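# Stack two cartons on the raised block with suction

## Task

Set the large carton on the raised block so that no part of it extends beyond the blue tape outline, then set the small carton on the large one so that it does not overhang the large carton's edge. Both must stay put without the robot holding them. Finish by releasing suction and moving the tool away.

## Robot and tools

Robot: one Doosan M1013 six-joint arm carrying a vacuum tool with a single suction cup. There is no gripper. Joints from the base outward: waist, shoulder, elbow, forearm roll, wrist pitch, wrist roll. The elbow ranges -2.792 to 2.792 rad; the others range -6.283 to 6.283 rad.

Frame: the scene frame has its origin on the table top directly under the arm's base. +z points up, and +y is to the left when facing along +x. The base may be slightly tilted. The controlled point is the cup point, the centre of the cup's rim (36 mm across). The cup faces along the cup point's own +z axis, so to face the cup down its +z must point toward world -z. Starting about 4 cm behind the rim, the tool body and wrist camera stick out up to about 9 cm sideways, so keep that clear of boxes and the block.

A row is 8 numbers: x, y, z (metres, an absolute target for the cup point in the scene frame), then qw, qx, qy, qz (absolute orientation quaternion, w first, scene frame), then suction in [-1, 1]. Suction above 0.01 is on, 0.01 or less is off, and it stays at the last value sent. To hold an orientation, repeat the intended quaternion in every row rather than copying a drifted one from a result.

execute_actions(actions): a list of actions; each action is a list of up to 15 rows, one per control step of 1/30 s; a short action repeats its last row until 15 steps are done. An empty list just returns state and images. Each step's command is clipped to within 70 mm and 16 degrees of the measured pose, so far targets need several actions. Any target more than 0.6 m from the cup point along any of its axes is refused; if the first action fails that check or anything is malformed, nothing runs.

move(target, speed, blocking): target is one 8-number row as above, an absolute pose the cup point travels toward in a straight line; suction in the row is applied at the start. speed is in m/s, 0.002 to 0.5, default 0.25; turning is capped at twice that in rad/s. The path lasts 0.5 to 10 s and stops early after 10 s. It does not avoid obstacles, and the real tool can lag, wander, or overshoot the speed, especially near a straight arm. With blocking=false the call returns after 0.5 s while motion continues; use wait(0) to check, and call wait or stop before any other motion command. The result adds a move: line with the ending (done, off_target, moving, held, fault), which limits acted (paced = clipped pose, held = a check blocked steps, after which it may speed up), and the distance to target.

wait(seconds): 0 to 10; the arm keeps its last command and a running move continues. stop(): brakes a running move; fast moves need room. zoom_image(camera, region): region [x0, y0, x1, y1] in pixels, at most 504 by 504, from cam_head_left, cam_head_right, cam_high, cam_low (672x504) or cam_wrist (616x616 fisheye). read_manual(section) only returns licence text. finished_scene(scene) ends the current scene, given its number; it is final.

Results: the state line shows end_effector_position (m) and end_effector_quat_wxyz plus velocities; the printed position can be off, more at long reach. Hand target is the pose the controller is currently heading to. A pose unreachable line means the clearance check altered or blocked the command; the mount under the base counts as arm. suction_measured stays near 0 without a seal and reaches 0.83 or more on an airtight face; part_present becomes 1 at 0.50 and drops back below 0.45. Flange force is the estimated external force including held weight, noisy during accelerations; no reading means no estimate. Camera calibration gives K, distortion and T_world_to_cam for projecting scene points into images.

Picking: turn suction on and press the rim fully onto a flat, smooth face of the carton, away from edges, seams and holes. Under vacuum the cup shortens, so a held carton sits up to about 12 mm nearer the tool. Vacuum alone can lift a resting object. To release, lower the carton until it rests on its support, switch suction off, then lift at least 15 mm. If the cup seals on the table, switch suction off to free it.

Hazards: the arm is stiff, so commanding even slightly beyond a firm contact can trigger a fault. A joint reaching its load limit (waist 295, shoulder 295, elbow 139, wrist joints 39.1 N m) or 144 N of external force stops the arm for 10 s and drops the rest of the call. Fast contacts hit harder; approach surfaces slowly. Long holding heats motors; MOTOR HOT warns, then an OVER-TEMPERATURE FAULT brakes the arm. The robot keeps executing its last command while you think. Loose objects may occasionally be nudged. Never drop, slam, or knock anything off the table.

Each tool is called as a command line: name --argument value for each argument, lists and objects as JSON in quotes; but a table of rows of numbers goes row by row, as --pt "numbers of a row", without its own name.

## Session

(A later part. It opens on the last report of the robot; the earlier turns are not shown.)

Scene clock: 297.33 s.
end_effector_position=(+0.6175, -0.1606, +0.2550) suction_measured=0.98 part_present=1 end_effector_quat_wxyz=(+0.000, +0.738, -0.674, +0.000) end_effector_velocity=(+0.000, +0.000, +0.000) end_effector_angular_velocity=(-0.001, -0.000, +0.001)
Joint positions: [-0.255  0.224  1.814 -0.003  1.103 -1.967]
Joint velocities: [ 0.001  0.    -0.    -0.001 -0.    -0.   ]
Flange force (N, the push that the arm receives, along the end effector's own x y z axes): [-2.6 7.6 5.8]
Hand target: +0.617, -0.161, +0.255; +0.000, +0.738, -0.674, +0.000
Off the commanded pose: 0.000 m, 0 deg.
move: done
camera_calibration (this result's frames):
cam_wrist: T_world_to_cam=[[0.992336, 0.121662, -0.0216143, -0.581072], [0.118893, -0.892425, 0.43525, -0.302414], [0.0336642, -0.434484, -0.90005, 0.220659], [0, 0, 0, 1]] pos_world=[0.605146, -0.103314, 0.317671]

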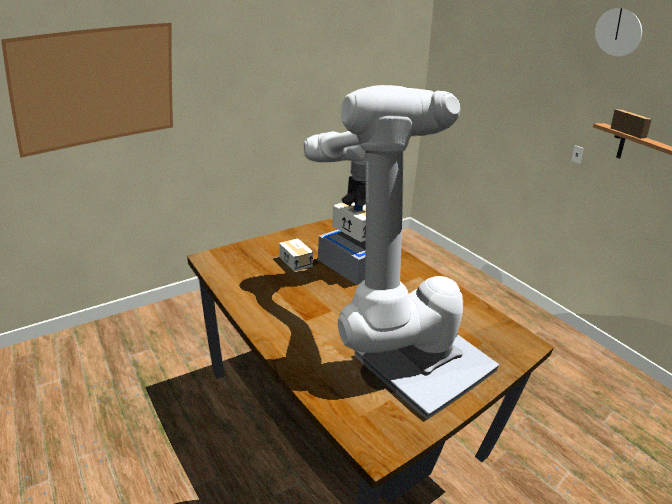

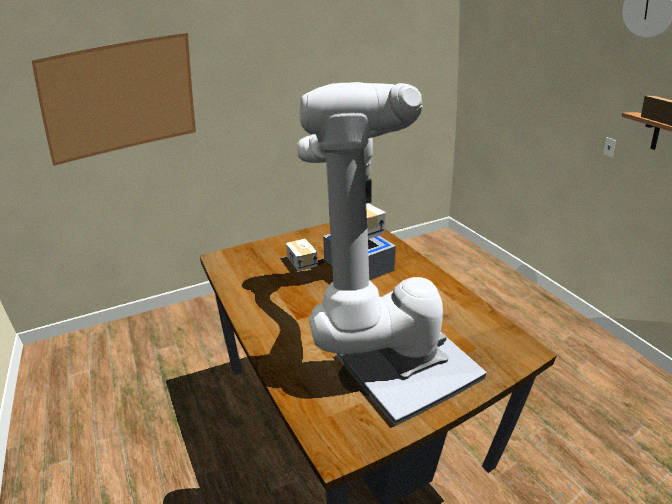

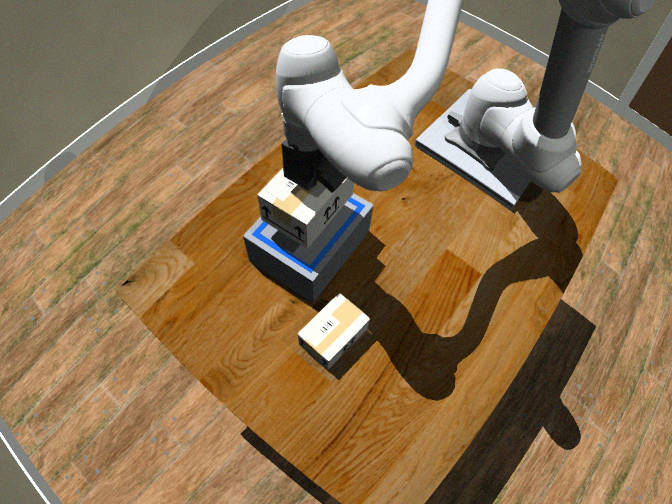

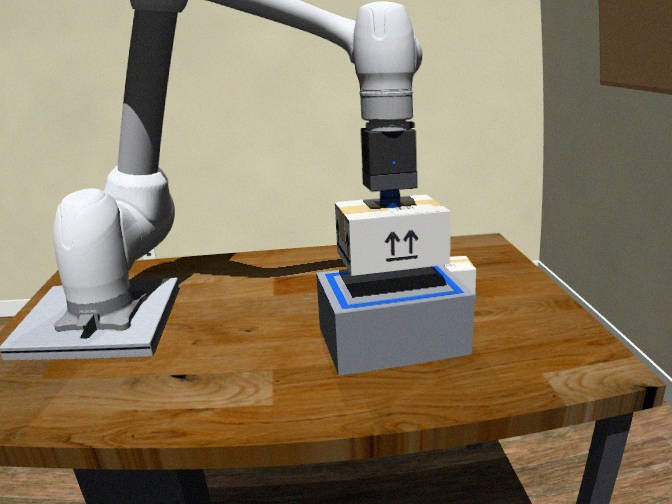

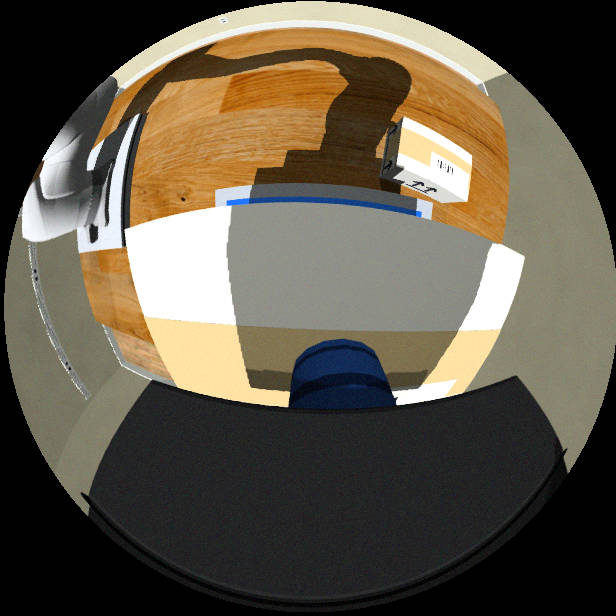

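Let me lower it until it's just above the block, then check alignment.

move --target '[0.6175, -0.161, 0.218, 0.0, -0.7385, 0.6743, 0.0, 1]' --speed 0.1

zoom_image --camera "cam_low" --region '[300, 190, 500, 330]'

zoom_image --camera "cam_high" --region '[230, 155, 390, 315]'

zoom_image --camera "cam_wrist" --region '[110, 150, 540, 300]'

Scene clock: 302.33 s.
end_effector_position=(+0.6175, -0.1610, +0.2180) suction_measured=0.98 part_present=1 end_effector_quat_wxyz=(-0.000, +0.738, -0.674, +0.000) end_effector_velocity=(+0.000, +0.000, -0.001) end_effector_angular_velocity=(+0.001, +0.001, -0.000)
Joint positions: [-0.256  0.254  1.85  -0.002  1.037 -1.968]
Joint velocities: [ 0.     0.002 -0.     0.001  0.    -0.   ]
Flange force (N, the push that the arm receives, along the end effector's own x y z axes): [0.6 4.3 7.4]
Hand target: +0.617, -0.161, +0.218; +0.000, +0.738, -0.674, +0.000
Off the commanded pose: 0.000 m, 0 deg.
move: done
camera_calibration (this result's frames):
cam_wrist: T_world_to_cam=[[0.992342, 0.121599, -0.0216926, -0.581855], [0.118876, -0.892508, 0.435084, -0.286671], [0.0335449, -0.434331, -0.900129, 0.187352], [0, 0, 0, 1]] pos_world=[0.605193, -0.103731, 0.280745]

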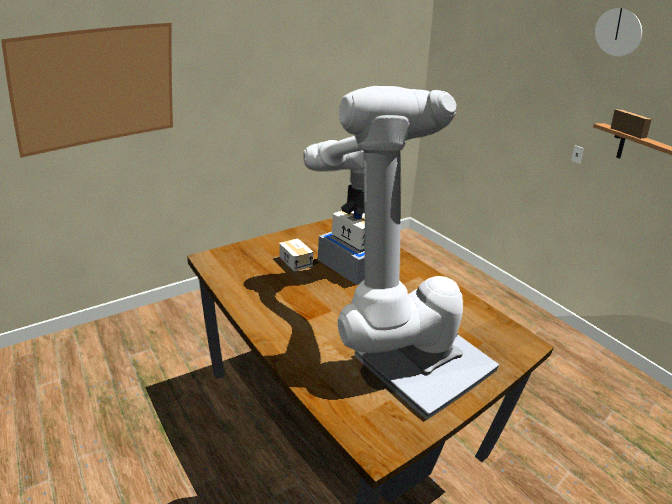

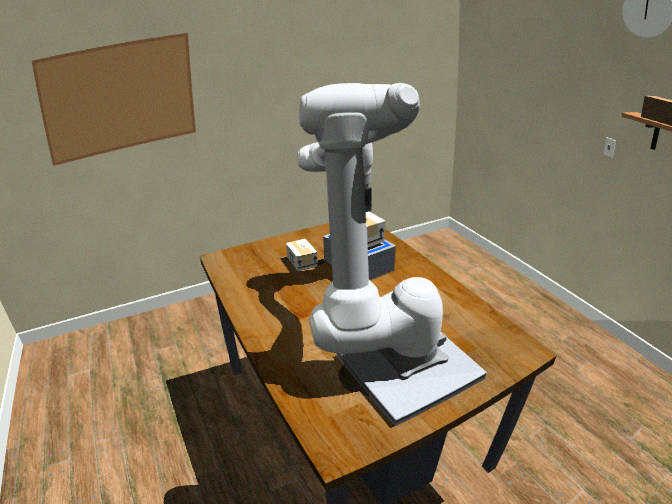

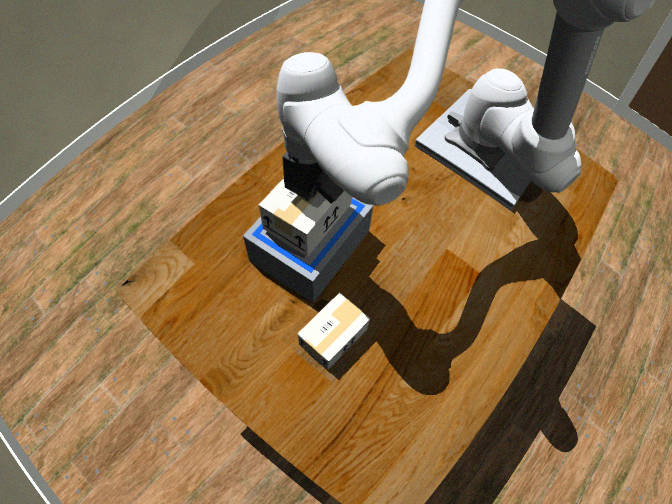

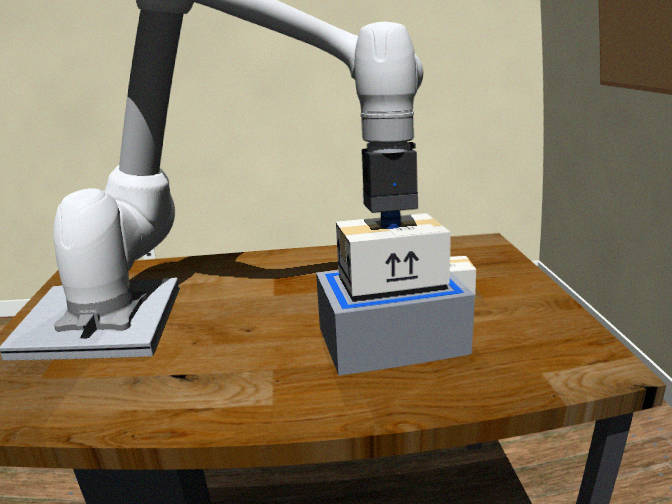

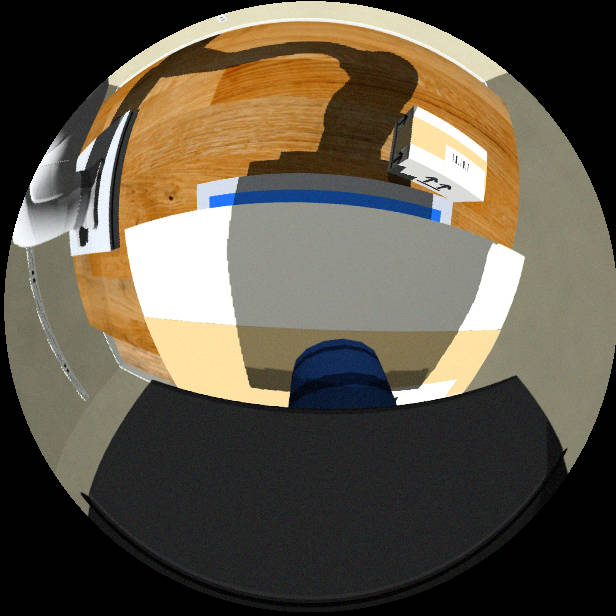

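Region (300, 190, 500, 330) of cam_low's 672x504 image, scaled by 2.520, with more detail than that image has; it fills the top 353 rows of this view, and the rest is white.

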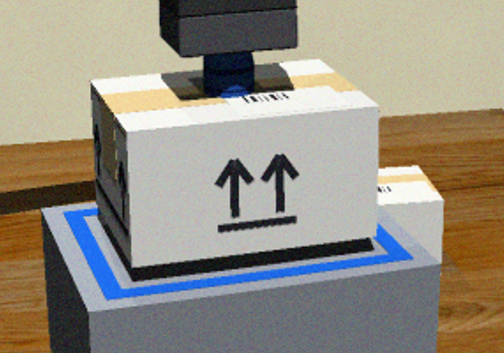

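Region (230, 155, 390, 315) of cam_high's 672x504 image, scaled by 3.150, with more detail than that image has.

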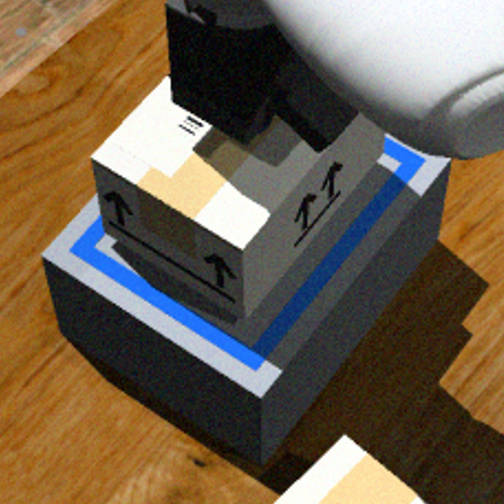

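Region (110, 150, 540, 300) of cam_wrist's 616x616 image, scaled by 1.172, with more detail than that image has; it fills the top 176 rows of this view, and the rest is white.

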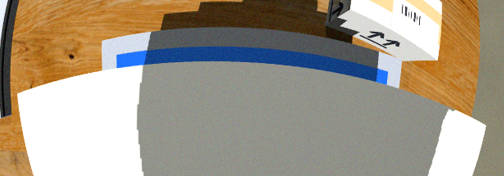

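zoom_image --camera "cam_wrist" --region '[110, 160, 270, 260]'

zoom_image --camera "cam_wrist" --region '[390, 170, 550, 280]'

Region (110, 160, 270, 260) of cam_wrist's 616x616 image, scaled by 3.150, with more detail than that image has; it fills the top 315 rows of this view, and the rest is white.

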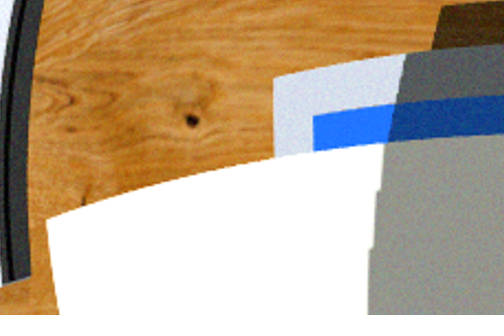

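Region (390, 170, 550, 280) of cam_wrist's 616x616 image, scaled by 3.150, with more detail than that image has; it fills the top 346 rows of this view, and the rest is white.

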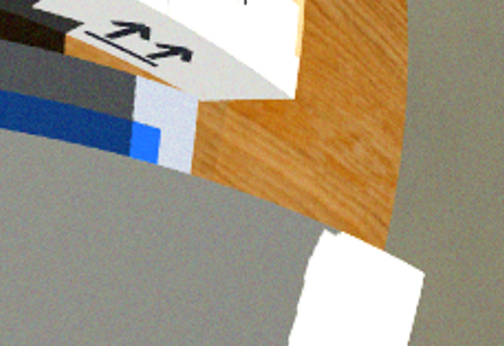

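move --target '[0.6183, -0.1585, 0.208, 0.0, -0.7385, 0.6743, 0.0, 1]' --speed 0.02

zoom_image --camera "cam_low" --region '[300, 190, 500, 330]'

Scene clock: 336.13 s.
end_effector_position=(+0.6183, -0.1585, +0.2080) suction_measured=0.98 part_present=1 end_effector_quat_wxyz=(+0.000, +0.738, -0.674, +0.000) end_effector_velocity=(+0.000, +0.000, -0.002) end_effector_angular_velocity=(+0.000, +0.003, +0.001)
Joint positions: [-0.252  0.262  1.859 -0.003  1.019 -1.964]
Joint velocities: [ 0.001  0.003 -0.    -0.001  0.    -0.   ]
Flange force (N, the push that the arm receives, along the end effector's own x y z axes): [-0.8 5.0 6.9]
Hand target: +0.618, -0.159, +0.208; +0.000, +0.738, -0.674, -0.000
Off the commanded pose: 0.000 m, 0 deg.
move: done
camera_calibration (this result's frames):
cam_wrist: T_world_to_cam=[[0.992338, 0.121627, -0.0217322, -0.583148], [0.118918, -0.89249, 0.435109, -0.280215], [0.0335253, -0.434359, -0.900115, 0.179376], [0, 0, 0, 1]] pos_world=[0.605989, -0.101248, 0.27071]

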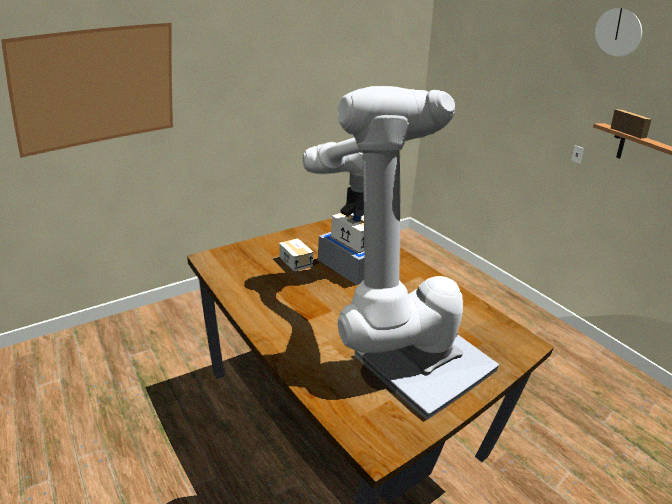

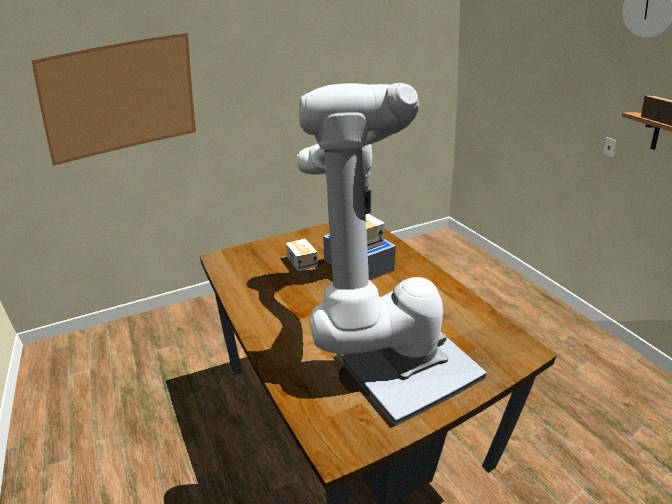

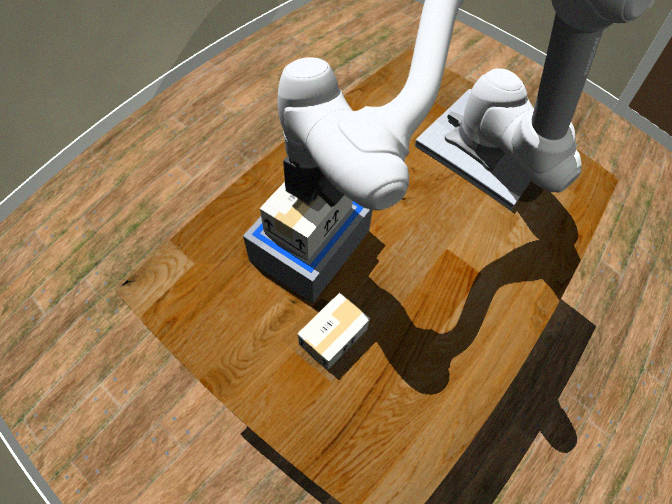

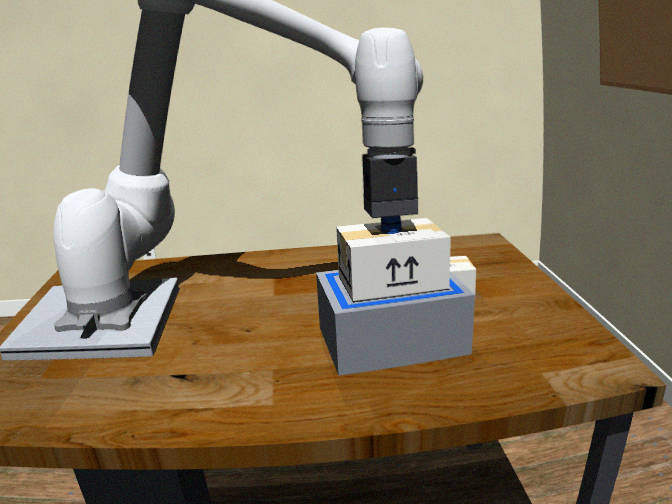

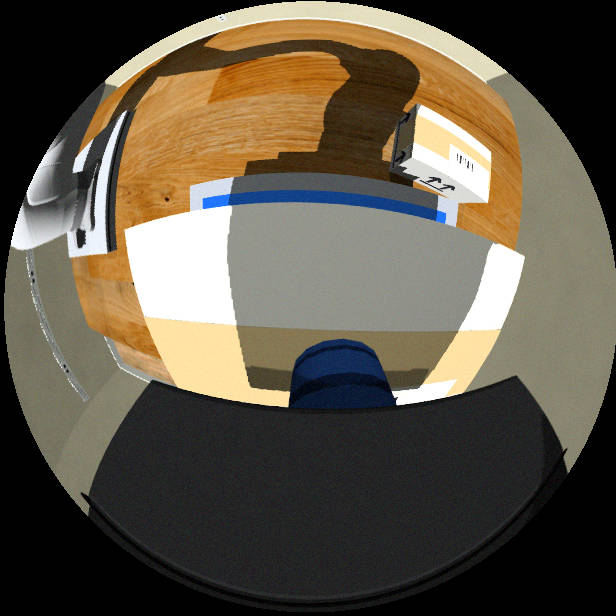

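Region (300, 190, 500, 330) of cam_low's 672x504 image, scaled by 2.520, with more detail than that image has; it fills the top 353 rows of this view, and the rest is white.

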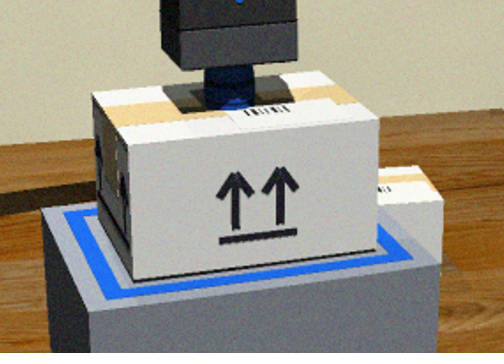

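move --target '[0.6183, -0.1585, 0.2055, 0.0, -0.7385, 0.6743, 0.0, 1]' --speed 0.01

zoom_image --camera "cam_low" --region '[300, 190, 500, 330]'

Scene clock: 339.97 s.
end_effector_position=(+0.6183, -0.1585, +0.2055) suction_measured=0.98 part_present=1 end_effector_quat_wxyz=(+0.000, +0.738, -0.674, +0.000) end_effector_velocity=(+0.000, +0.001, -0.001) end_effector_angular_velocity=(-0.001, +0.003, +0.003)
Joint positions: [-0.252  0.265  1.862 -0.003  1.015 -1.964]
Joint velocities: [ 0.002  0.003 -0.001 -0.002  0.001 -0.001]
Flange force (N, the push that the arm receives, along the end effector's own x y z axes): [2.3 5.4 5.5]
Hand target: +0.618, -0.159, +0.206; +0.000, +0.738, -0.674, +0.000
Off the commanded pose: 0.000 m, 0 deg.
move: done
camera_calibration (this result's frames):
cam_wrist: T_world_to_cam=[[0.992336, 0.121643, -0.0217354, -0.583203], [0.118934, -0.892492, 0.435101, -0.279116], [0.0335285, -0.434352, -0.900119, 0.177123], [0, 0, 0, 1]] pos_world=[0.605991, -0.101232, 0.2682]

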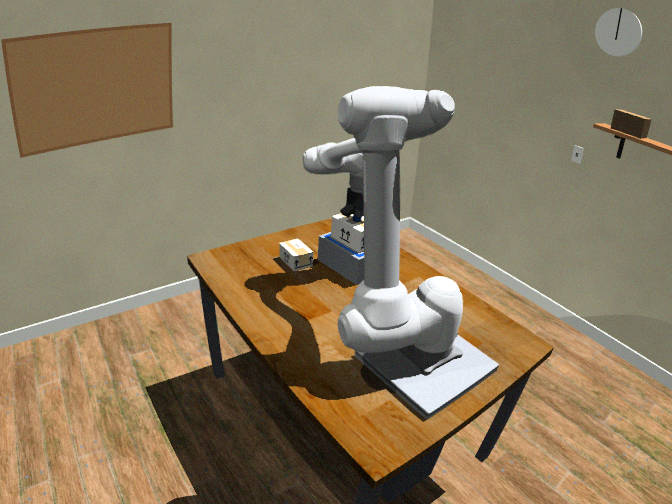

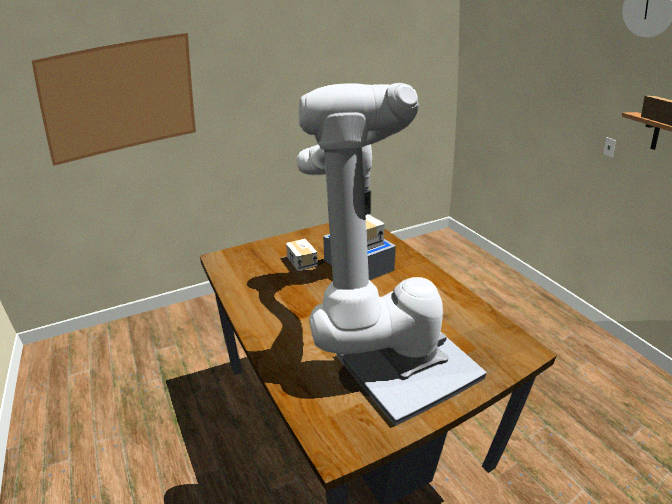

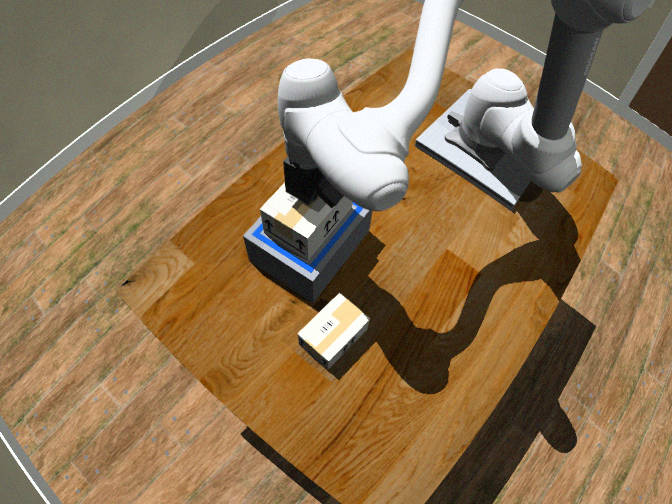

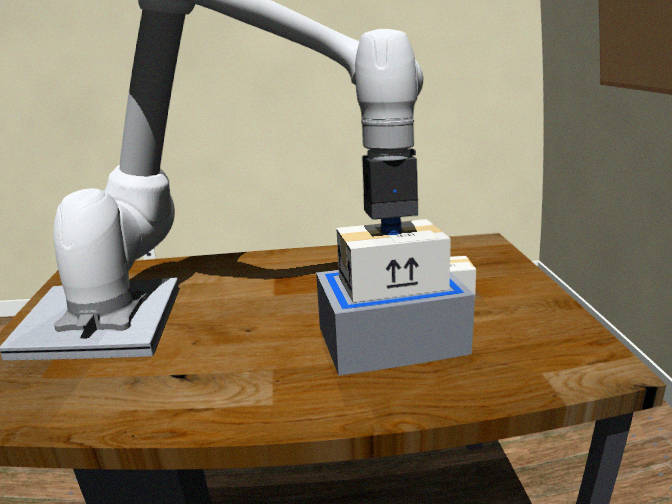

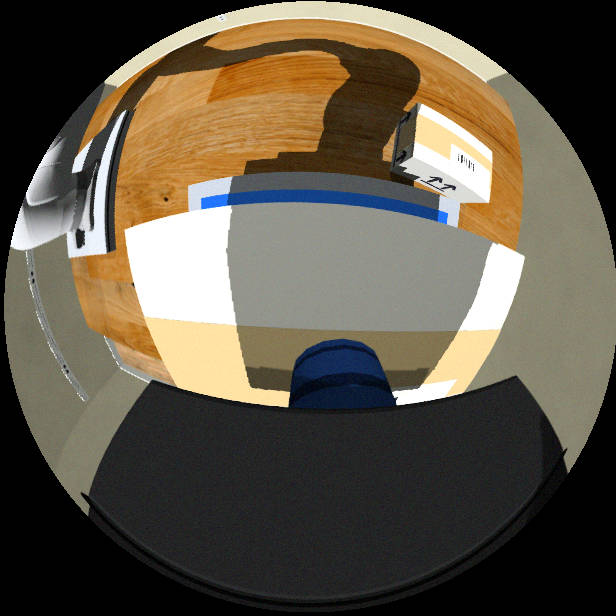

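Region (300, 190, 500, 330) of cam_low's 672x504 image, scaled by 2.520, with more detail than that image has; it fills the top 353 rows of this view, and the rest is white.

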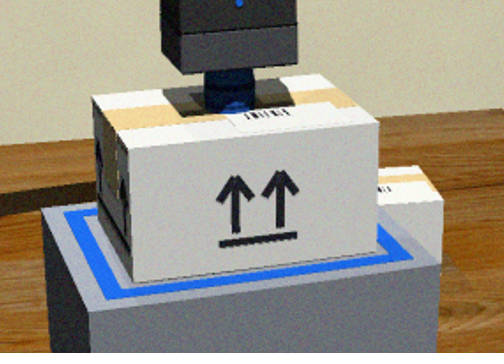

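execute_actions --actions '[[[0.6183, -0.1585, 0.2055, 0.0, -0.7385, 0.6743, 0.0, 0]]]'

Scene clock: 362.70 s.
end_effector_position=(+0.6183, -0.1585, +0.2055) suction_measured=0.01 part_present=0 end_effector_quat_wxyz=(+0.000, +0.738, -0.674, +0.000) end_effector_velocity=(-0.001, -0.001, -0.001) end_effector_angular_velocity=(-0.001, +0.003, +0.000)
Joint positions: [-0.252  0.265  1.862 -0.003  1.015 -1.964]
Joint velocities: [-0.002  0.001  0.001 -0.002  0.    -0.001]
Flange force (N, the push that the arm receives, along the end effector's own x y z axes): [-3.4 5.4 -14.6]
Hand target: +0.618, -0.158, +0.206; +0.000, +0.738, -0.674, +0.000
Off the commanded pose: 0.000 m, 0 deg.
camera_calibration (this result's frames):
cam_wrist: T_world_to_cam=[[0.992336, 0.121643, -0.0217368, -0.583202], [0.118935, -0.892492, 0.435101, -0.279115], [0.0335272, -0.434352, -0.900119, 0.177122], [0, 0, 0, 1]] pos_world=[0.60599, -0.101232, 0.268198]

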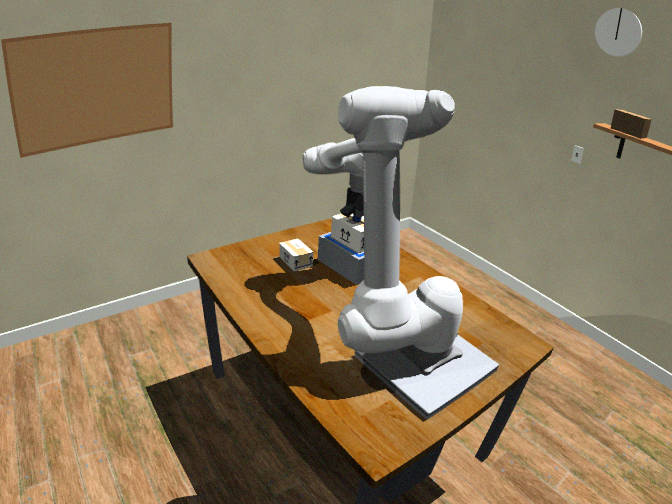

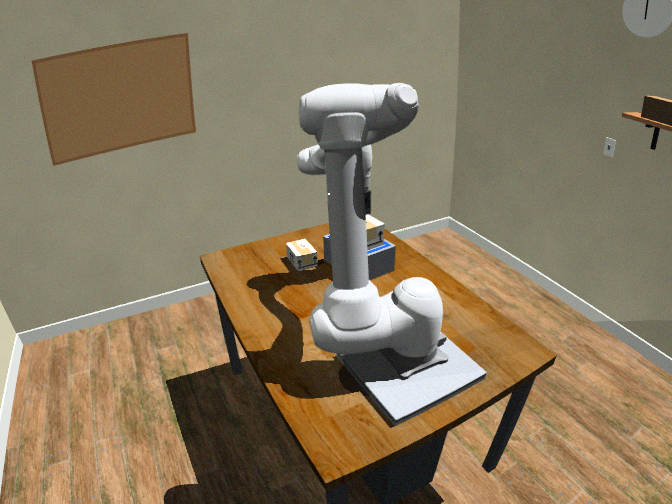

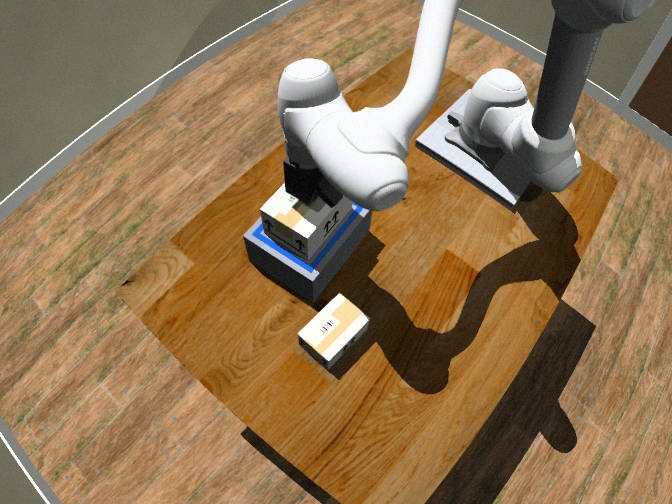

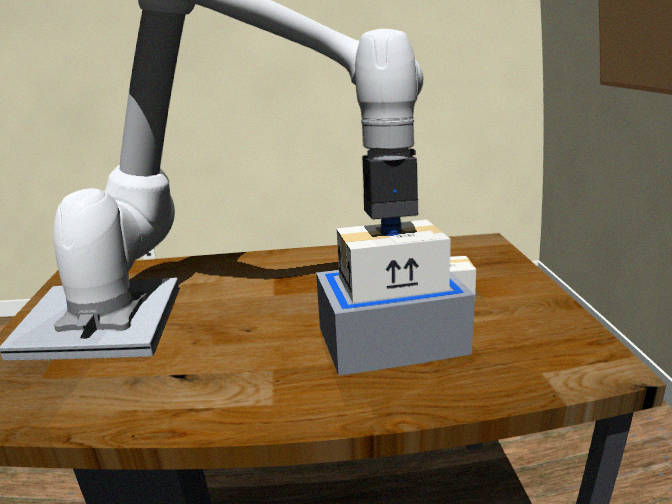

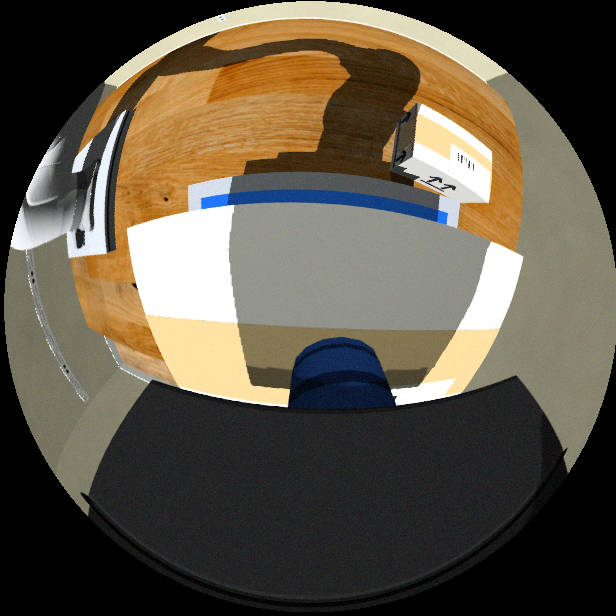

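Released. Now lift off and move over the small carton.

move --target '[0.6183, -0.1585, 0.25, 0.0, -0.7385, 0.6743, 0.0, 0]' --speed 0.15

move --target '[0.768, 0.042, 0.195, 0.0, -0.6896, 0.7242, 0.0, 0]' --speed 0.3

zoom_image --camera "cam_wrist" --region '[210, 200, 420, 410]'

Scene clock: 367.13 s.
end_effector_position=(+0.6183, -0.1585, +0.2499) suction_measured=0.01 part_present=0 end_effector_quat_wxyz=(+0.000, +0.738, -0.674, -0.000) end_effector_velocity=(+0.001, +0.000, +0.000) end_effector_angular_velocity=(+0.001, -0.001, +0.000)
Joint positions: [-0.252  0.228  1.818 -0.002  1.095 -1.964]
Joint velocities: [-0.     0.    -0.001  0.001 -0.    -0.001]
Flange force (N, the push that the arm receives, along the end effector's own x y z axes): [-1.9 6.1 -0.9]
Hand target: +0.618, -0.158, +0.250; -0.000, +0.738, -0.674, -0.000
Off the commanded pose: 0.000 m, 0 deg.
move: done
camera_calibration (this result's frames):
cam_wrist: T_world_to_cam=[[0.992346, 0.121549, -0.0217974, -0.582239], [0.118877, -0.892508, 0.435084, -0.298422], [0.0334298, -0.434346, -0.900126, 0.217167], [0, 0, 0, 1]] pos_world=[0.605998, -0.101247, 0.312625]

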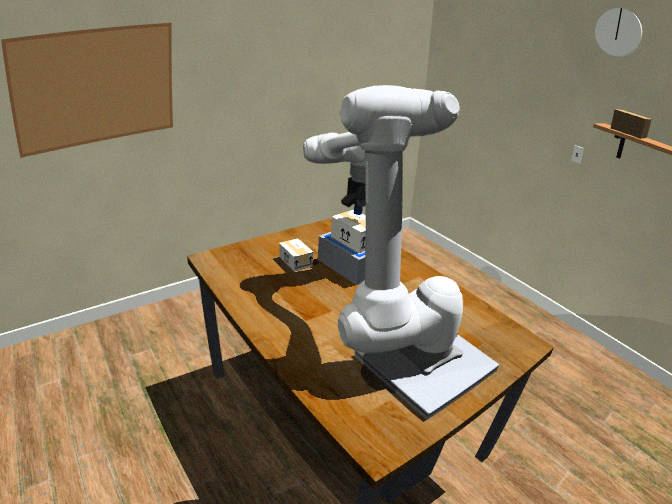

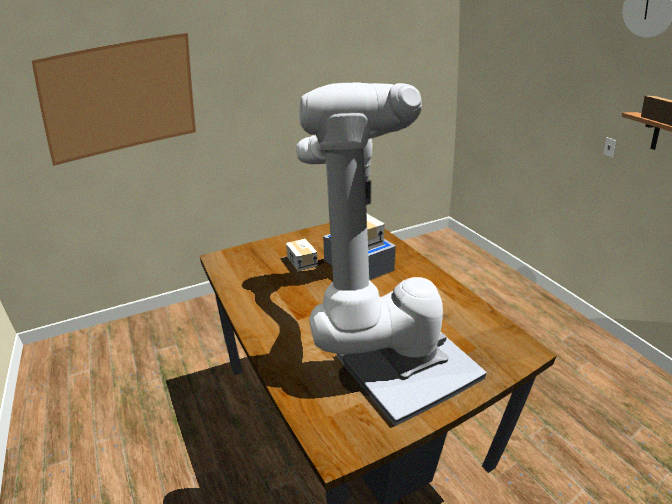

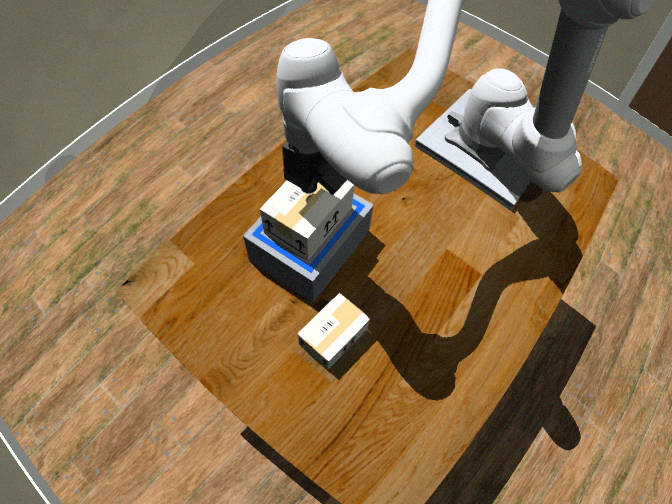

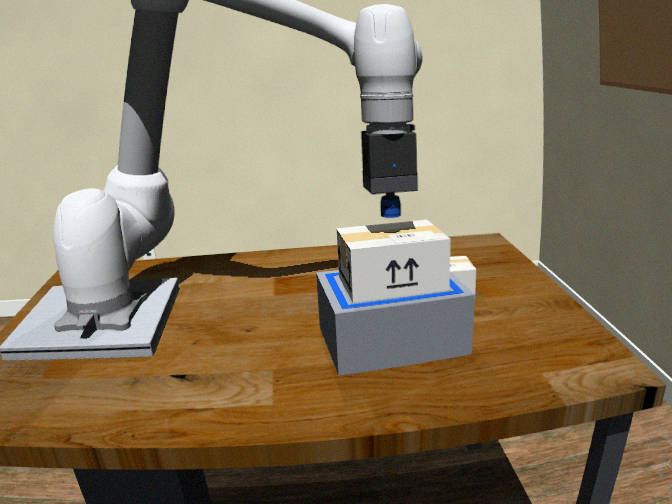

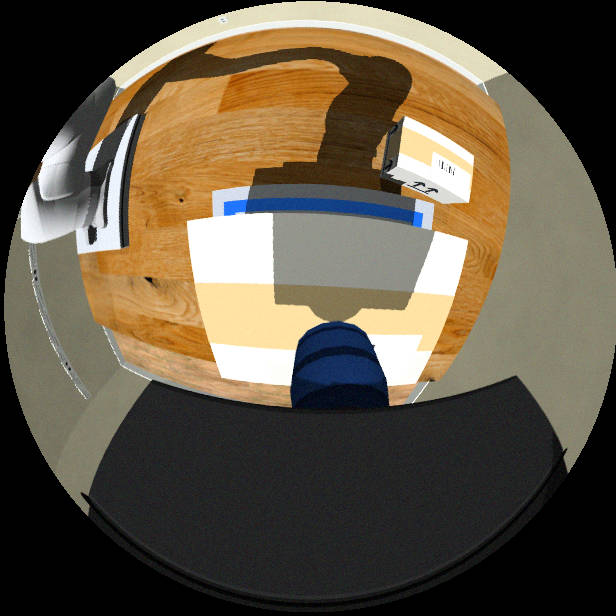

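Scene clock: 368.40 s.
end_effector_position=(+0.7680, +0.0417, +0.1952) suction_measured=0.01 part_present=0 end_effector_quat_wxyz=(-0.000, +0.690, -0.724, -0.000) end_effector_velocity=(+0.000, +0.000, -0.000) end_effector_angular_velocity=(+0.002, +0.000, -0.002)
Joint positions: [ 0.062  0.46   1.601 -0.002  1.081 -1.51 ]
Joint velocities: [-0.     0.001 -0.     0.002 -0.     0.001]
Flange force (N, the push that the arm receives, along the end effector's own x y z axes): [1.3 7.6 -1.5]
Hand target: +0.768, +0.042, +0.195; -0.000, +0.690, -0.724, -0.000
Off the commanded pose: 0.000 m, 0 deg.
move: done
camera_calibration (this result's frames):
cam_wrist: T_world_to_cam=[[0.999605, -0.0178313, -0.0217152, -0.756126], [-0.00661079, -0.900388, 0.435037, -0.0169597], [-0.0273094, -0.434722, -0.90015, 0.296536], [0, 0, 0, 1]] pos_world=[0.763814, 0.100158, 0.257885]

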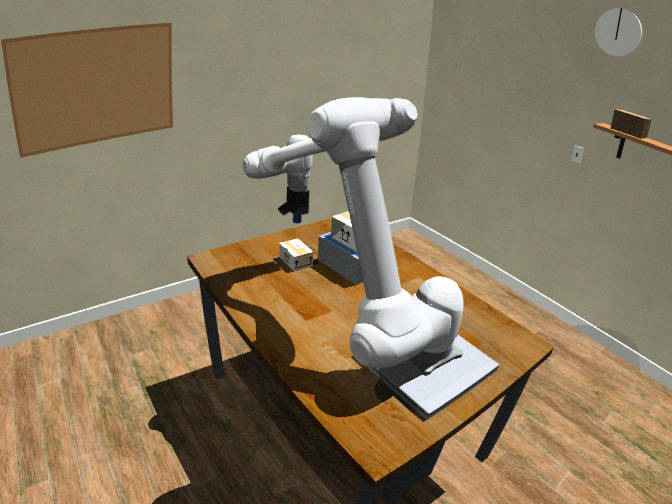

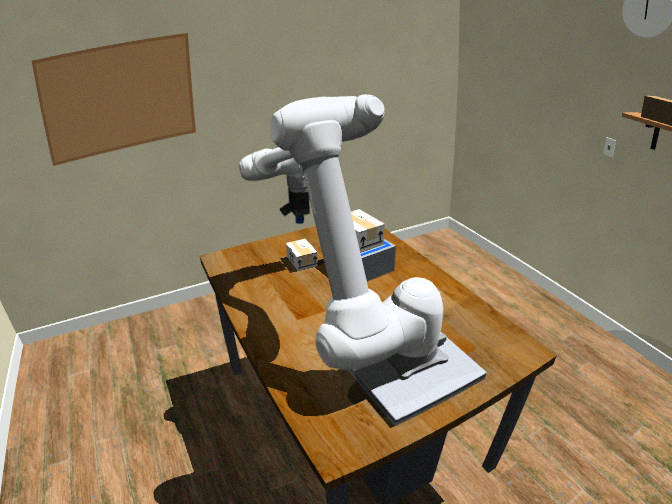

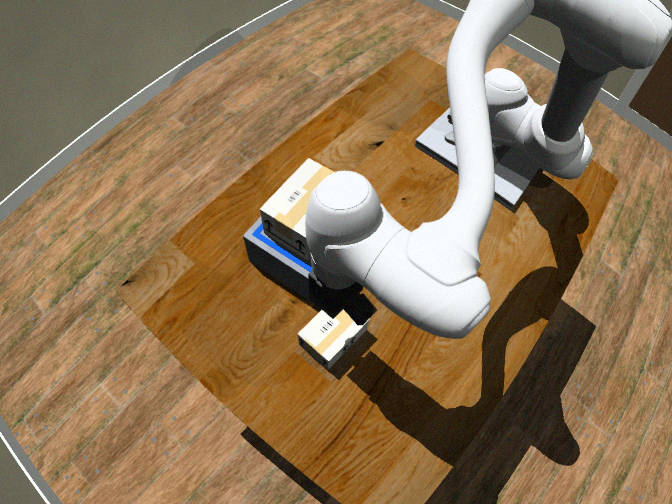

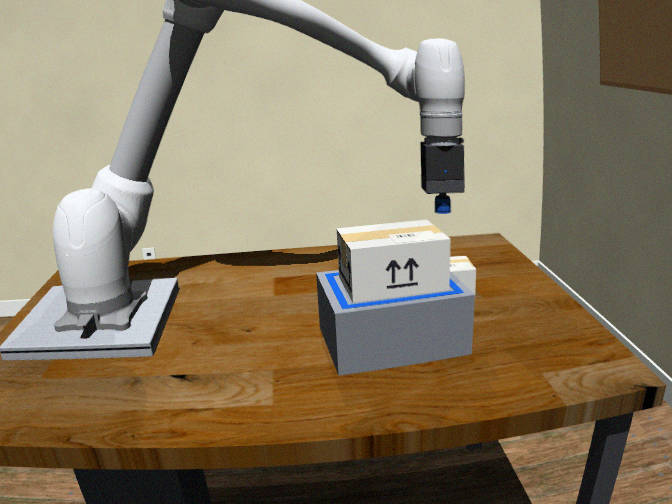

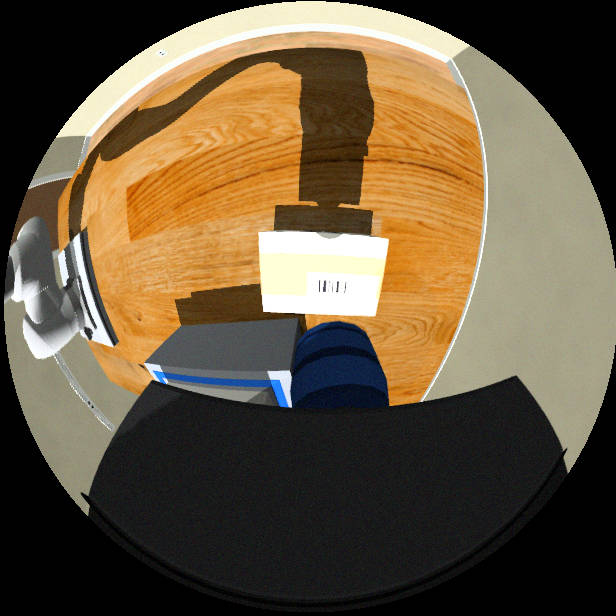

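Region (210, 200, 420, 410) of cam_wrist's 616x616 image, scaled by 2.400, with more detail than that image has.

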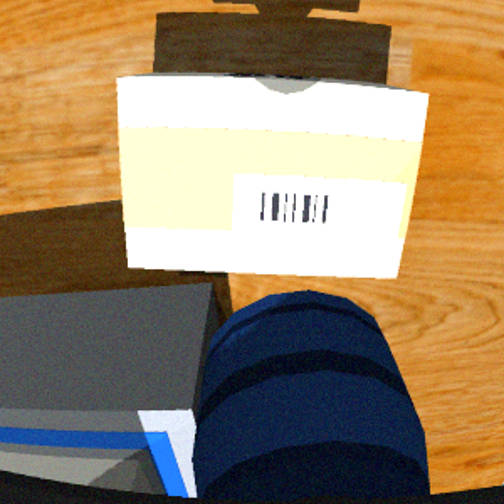

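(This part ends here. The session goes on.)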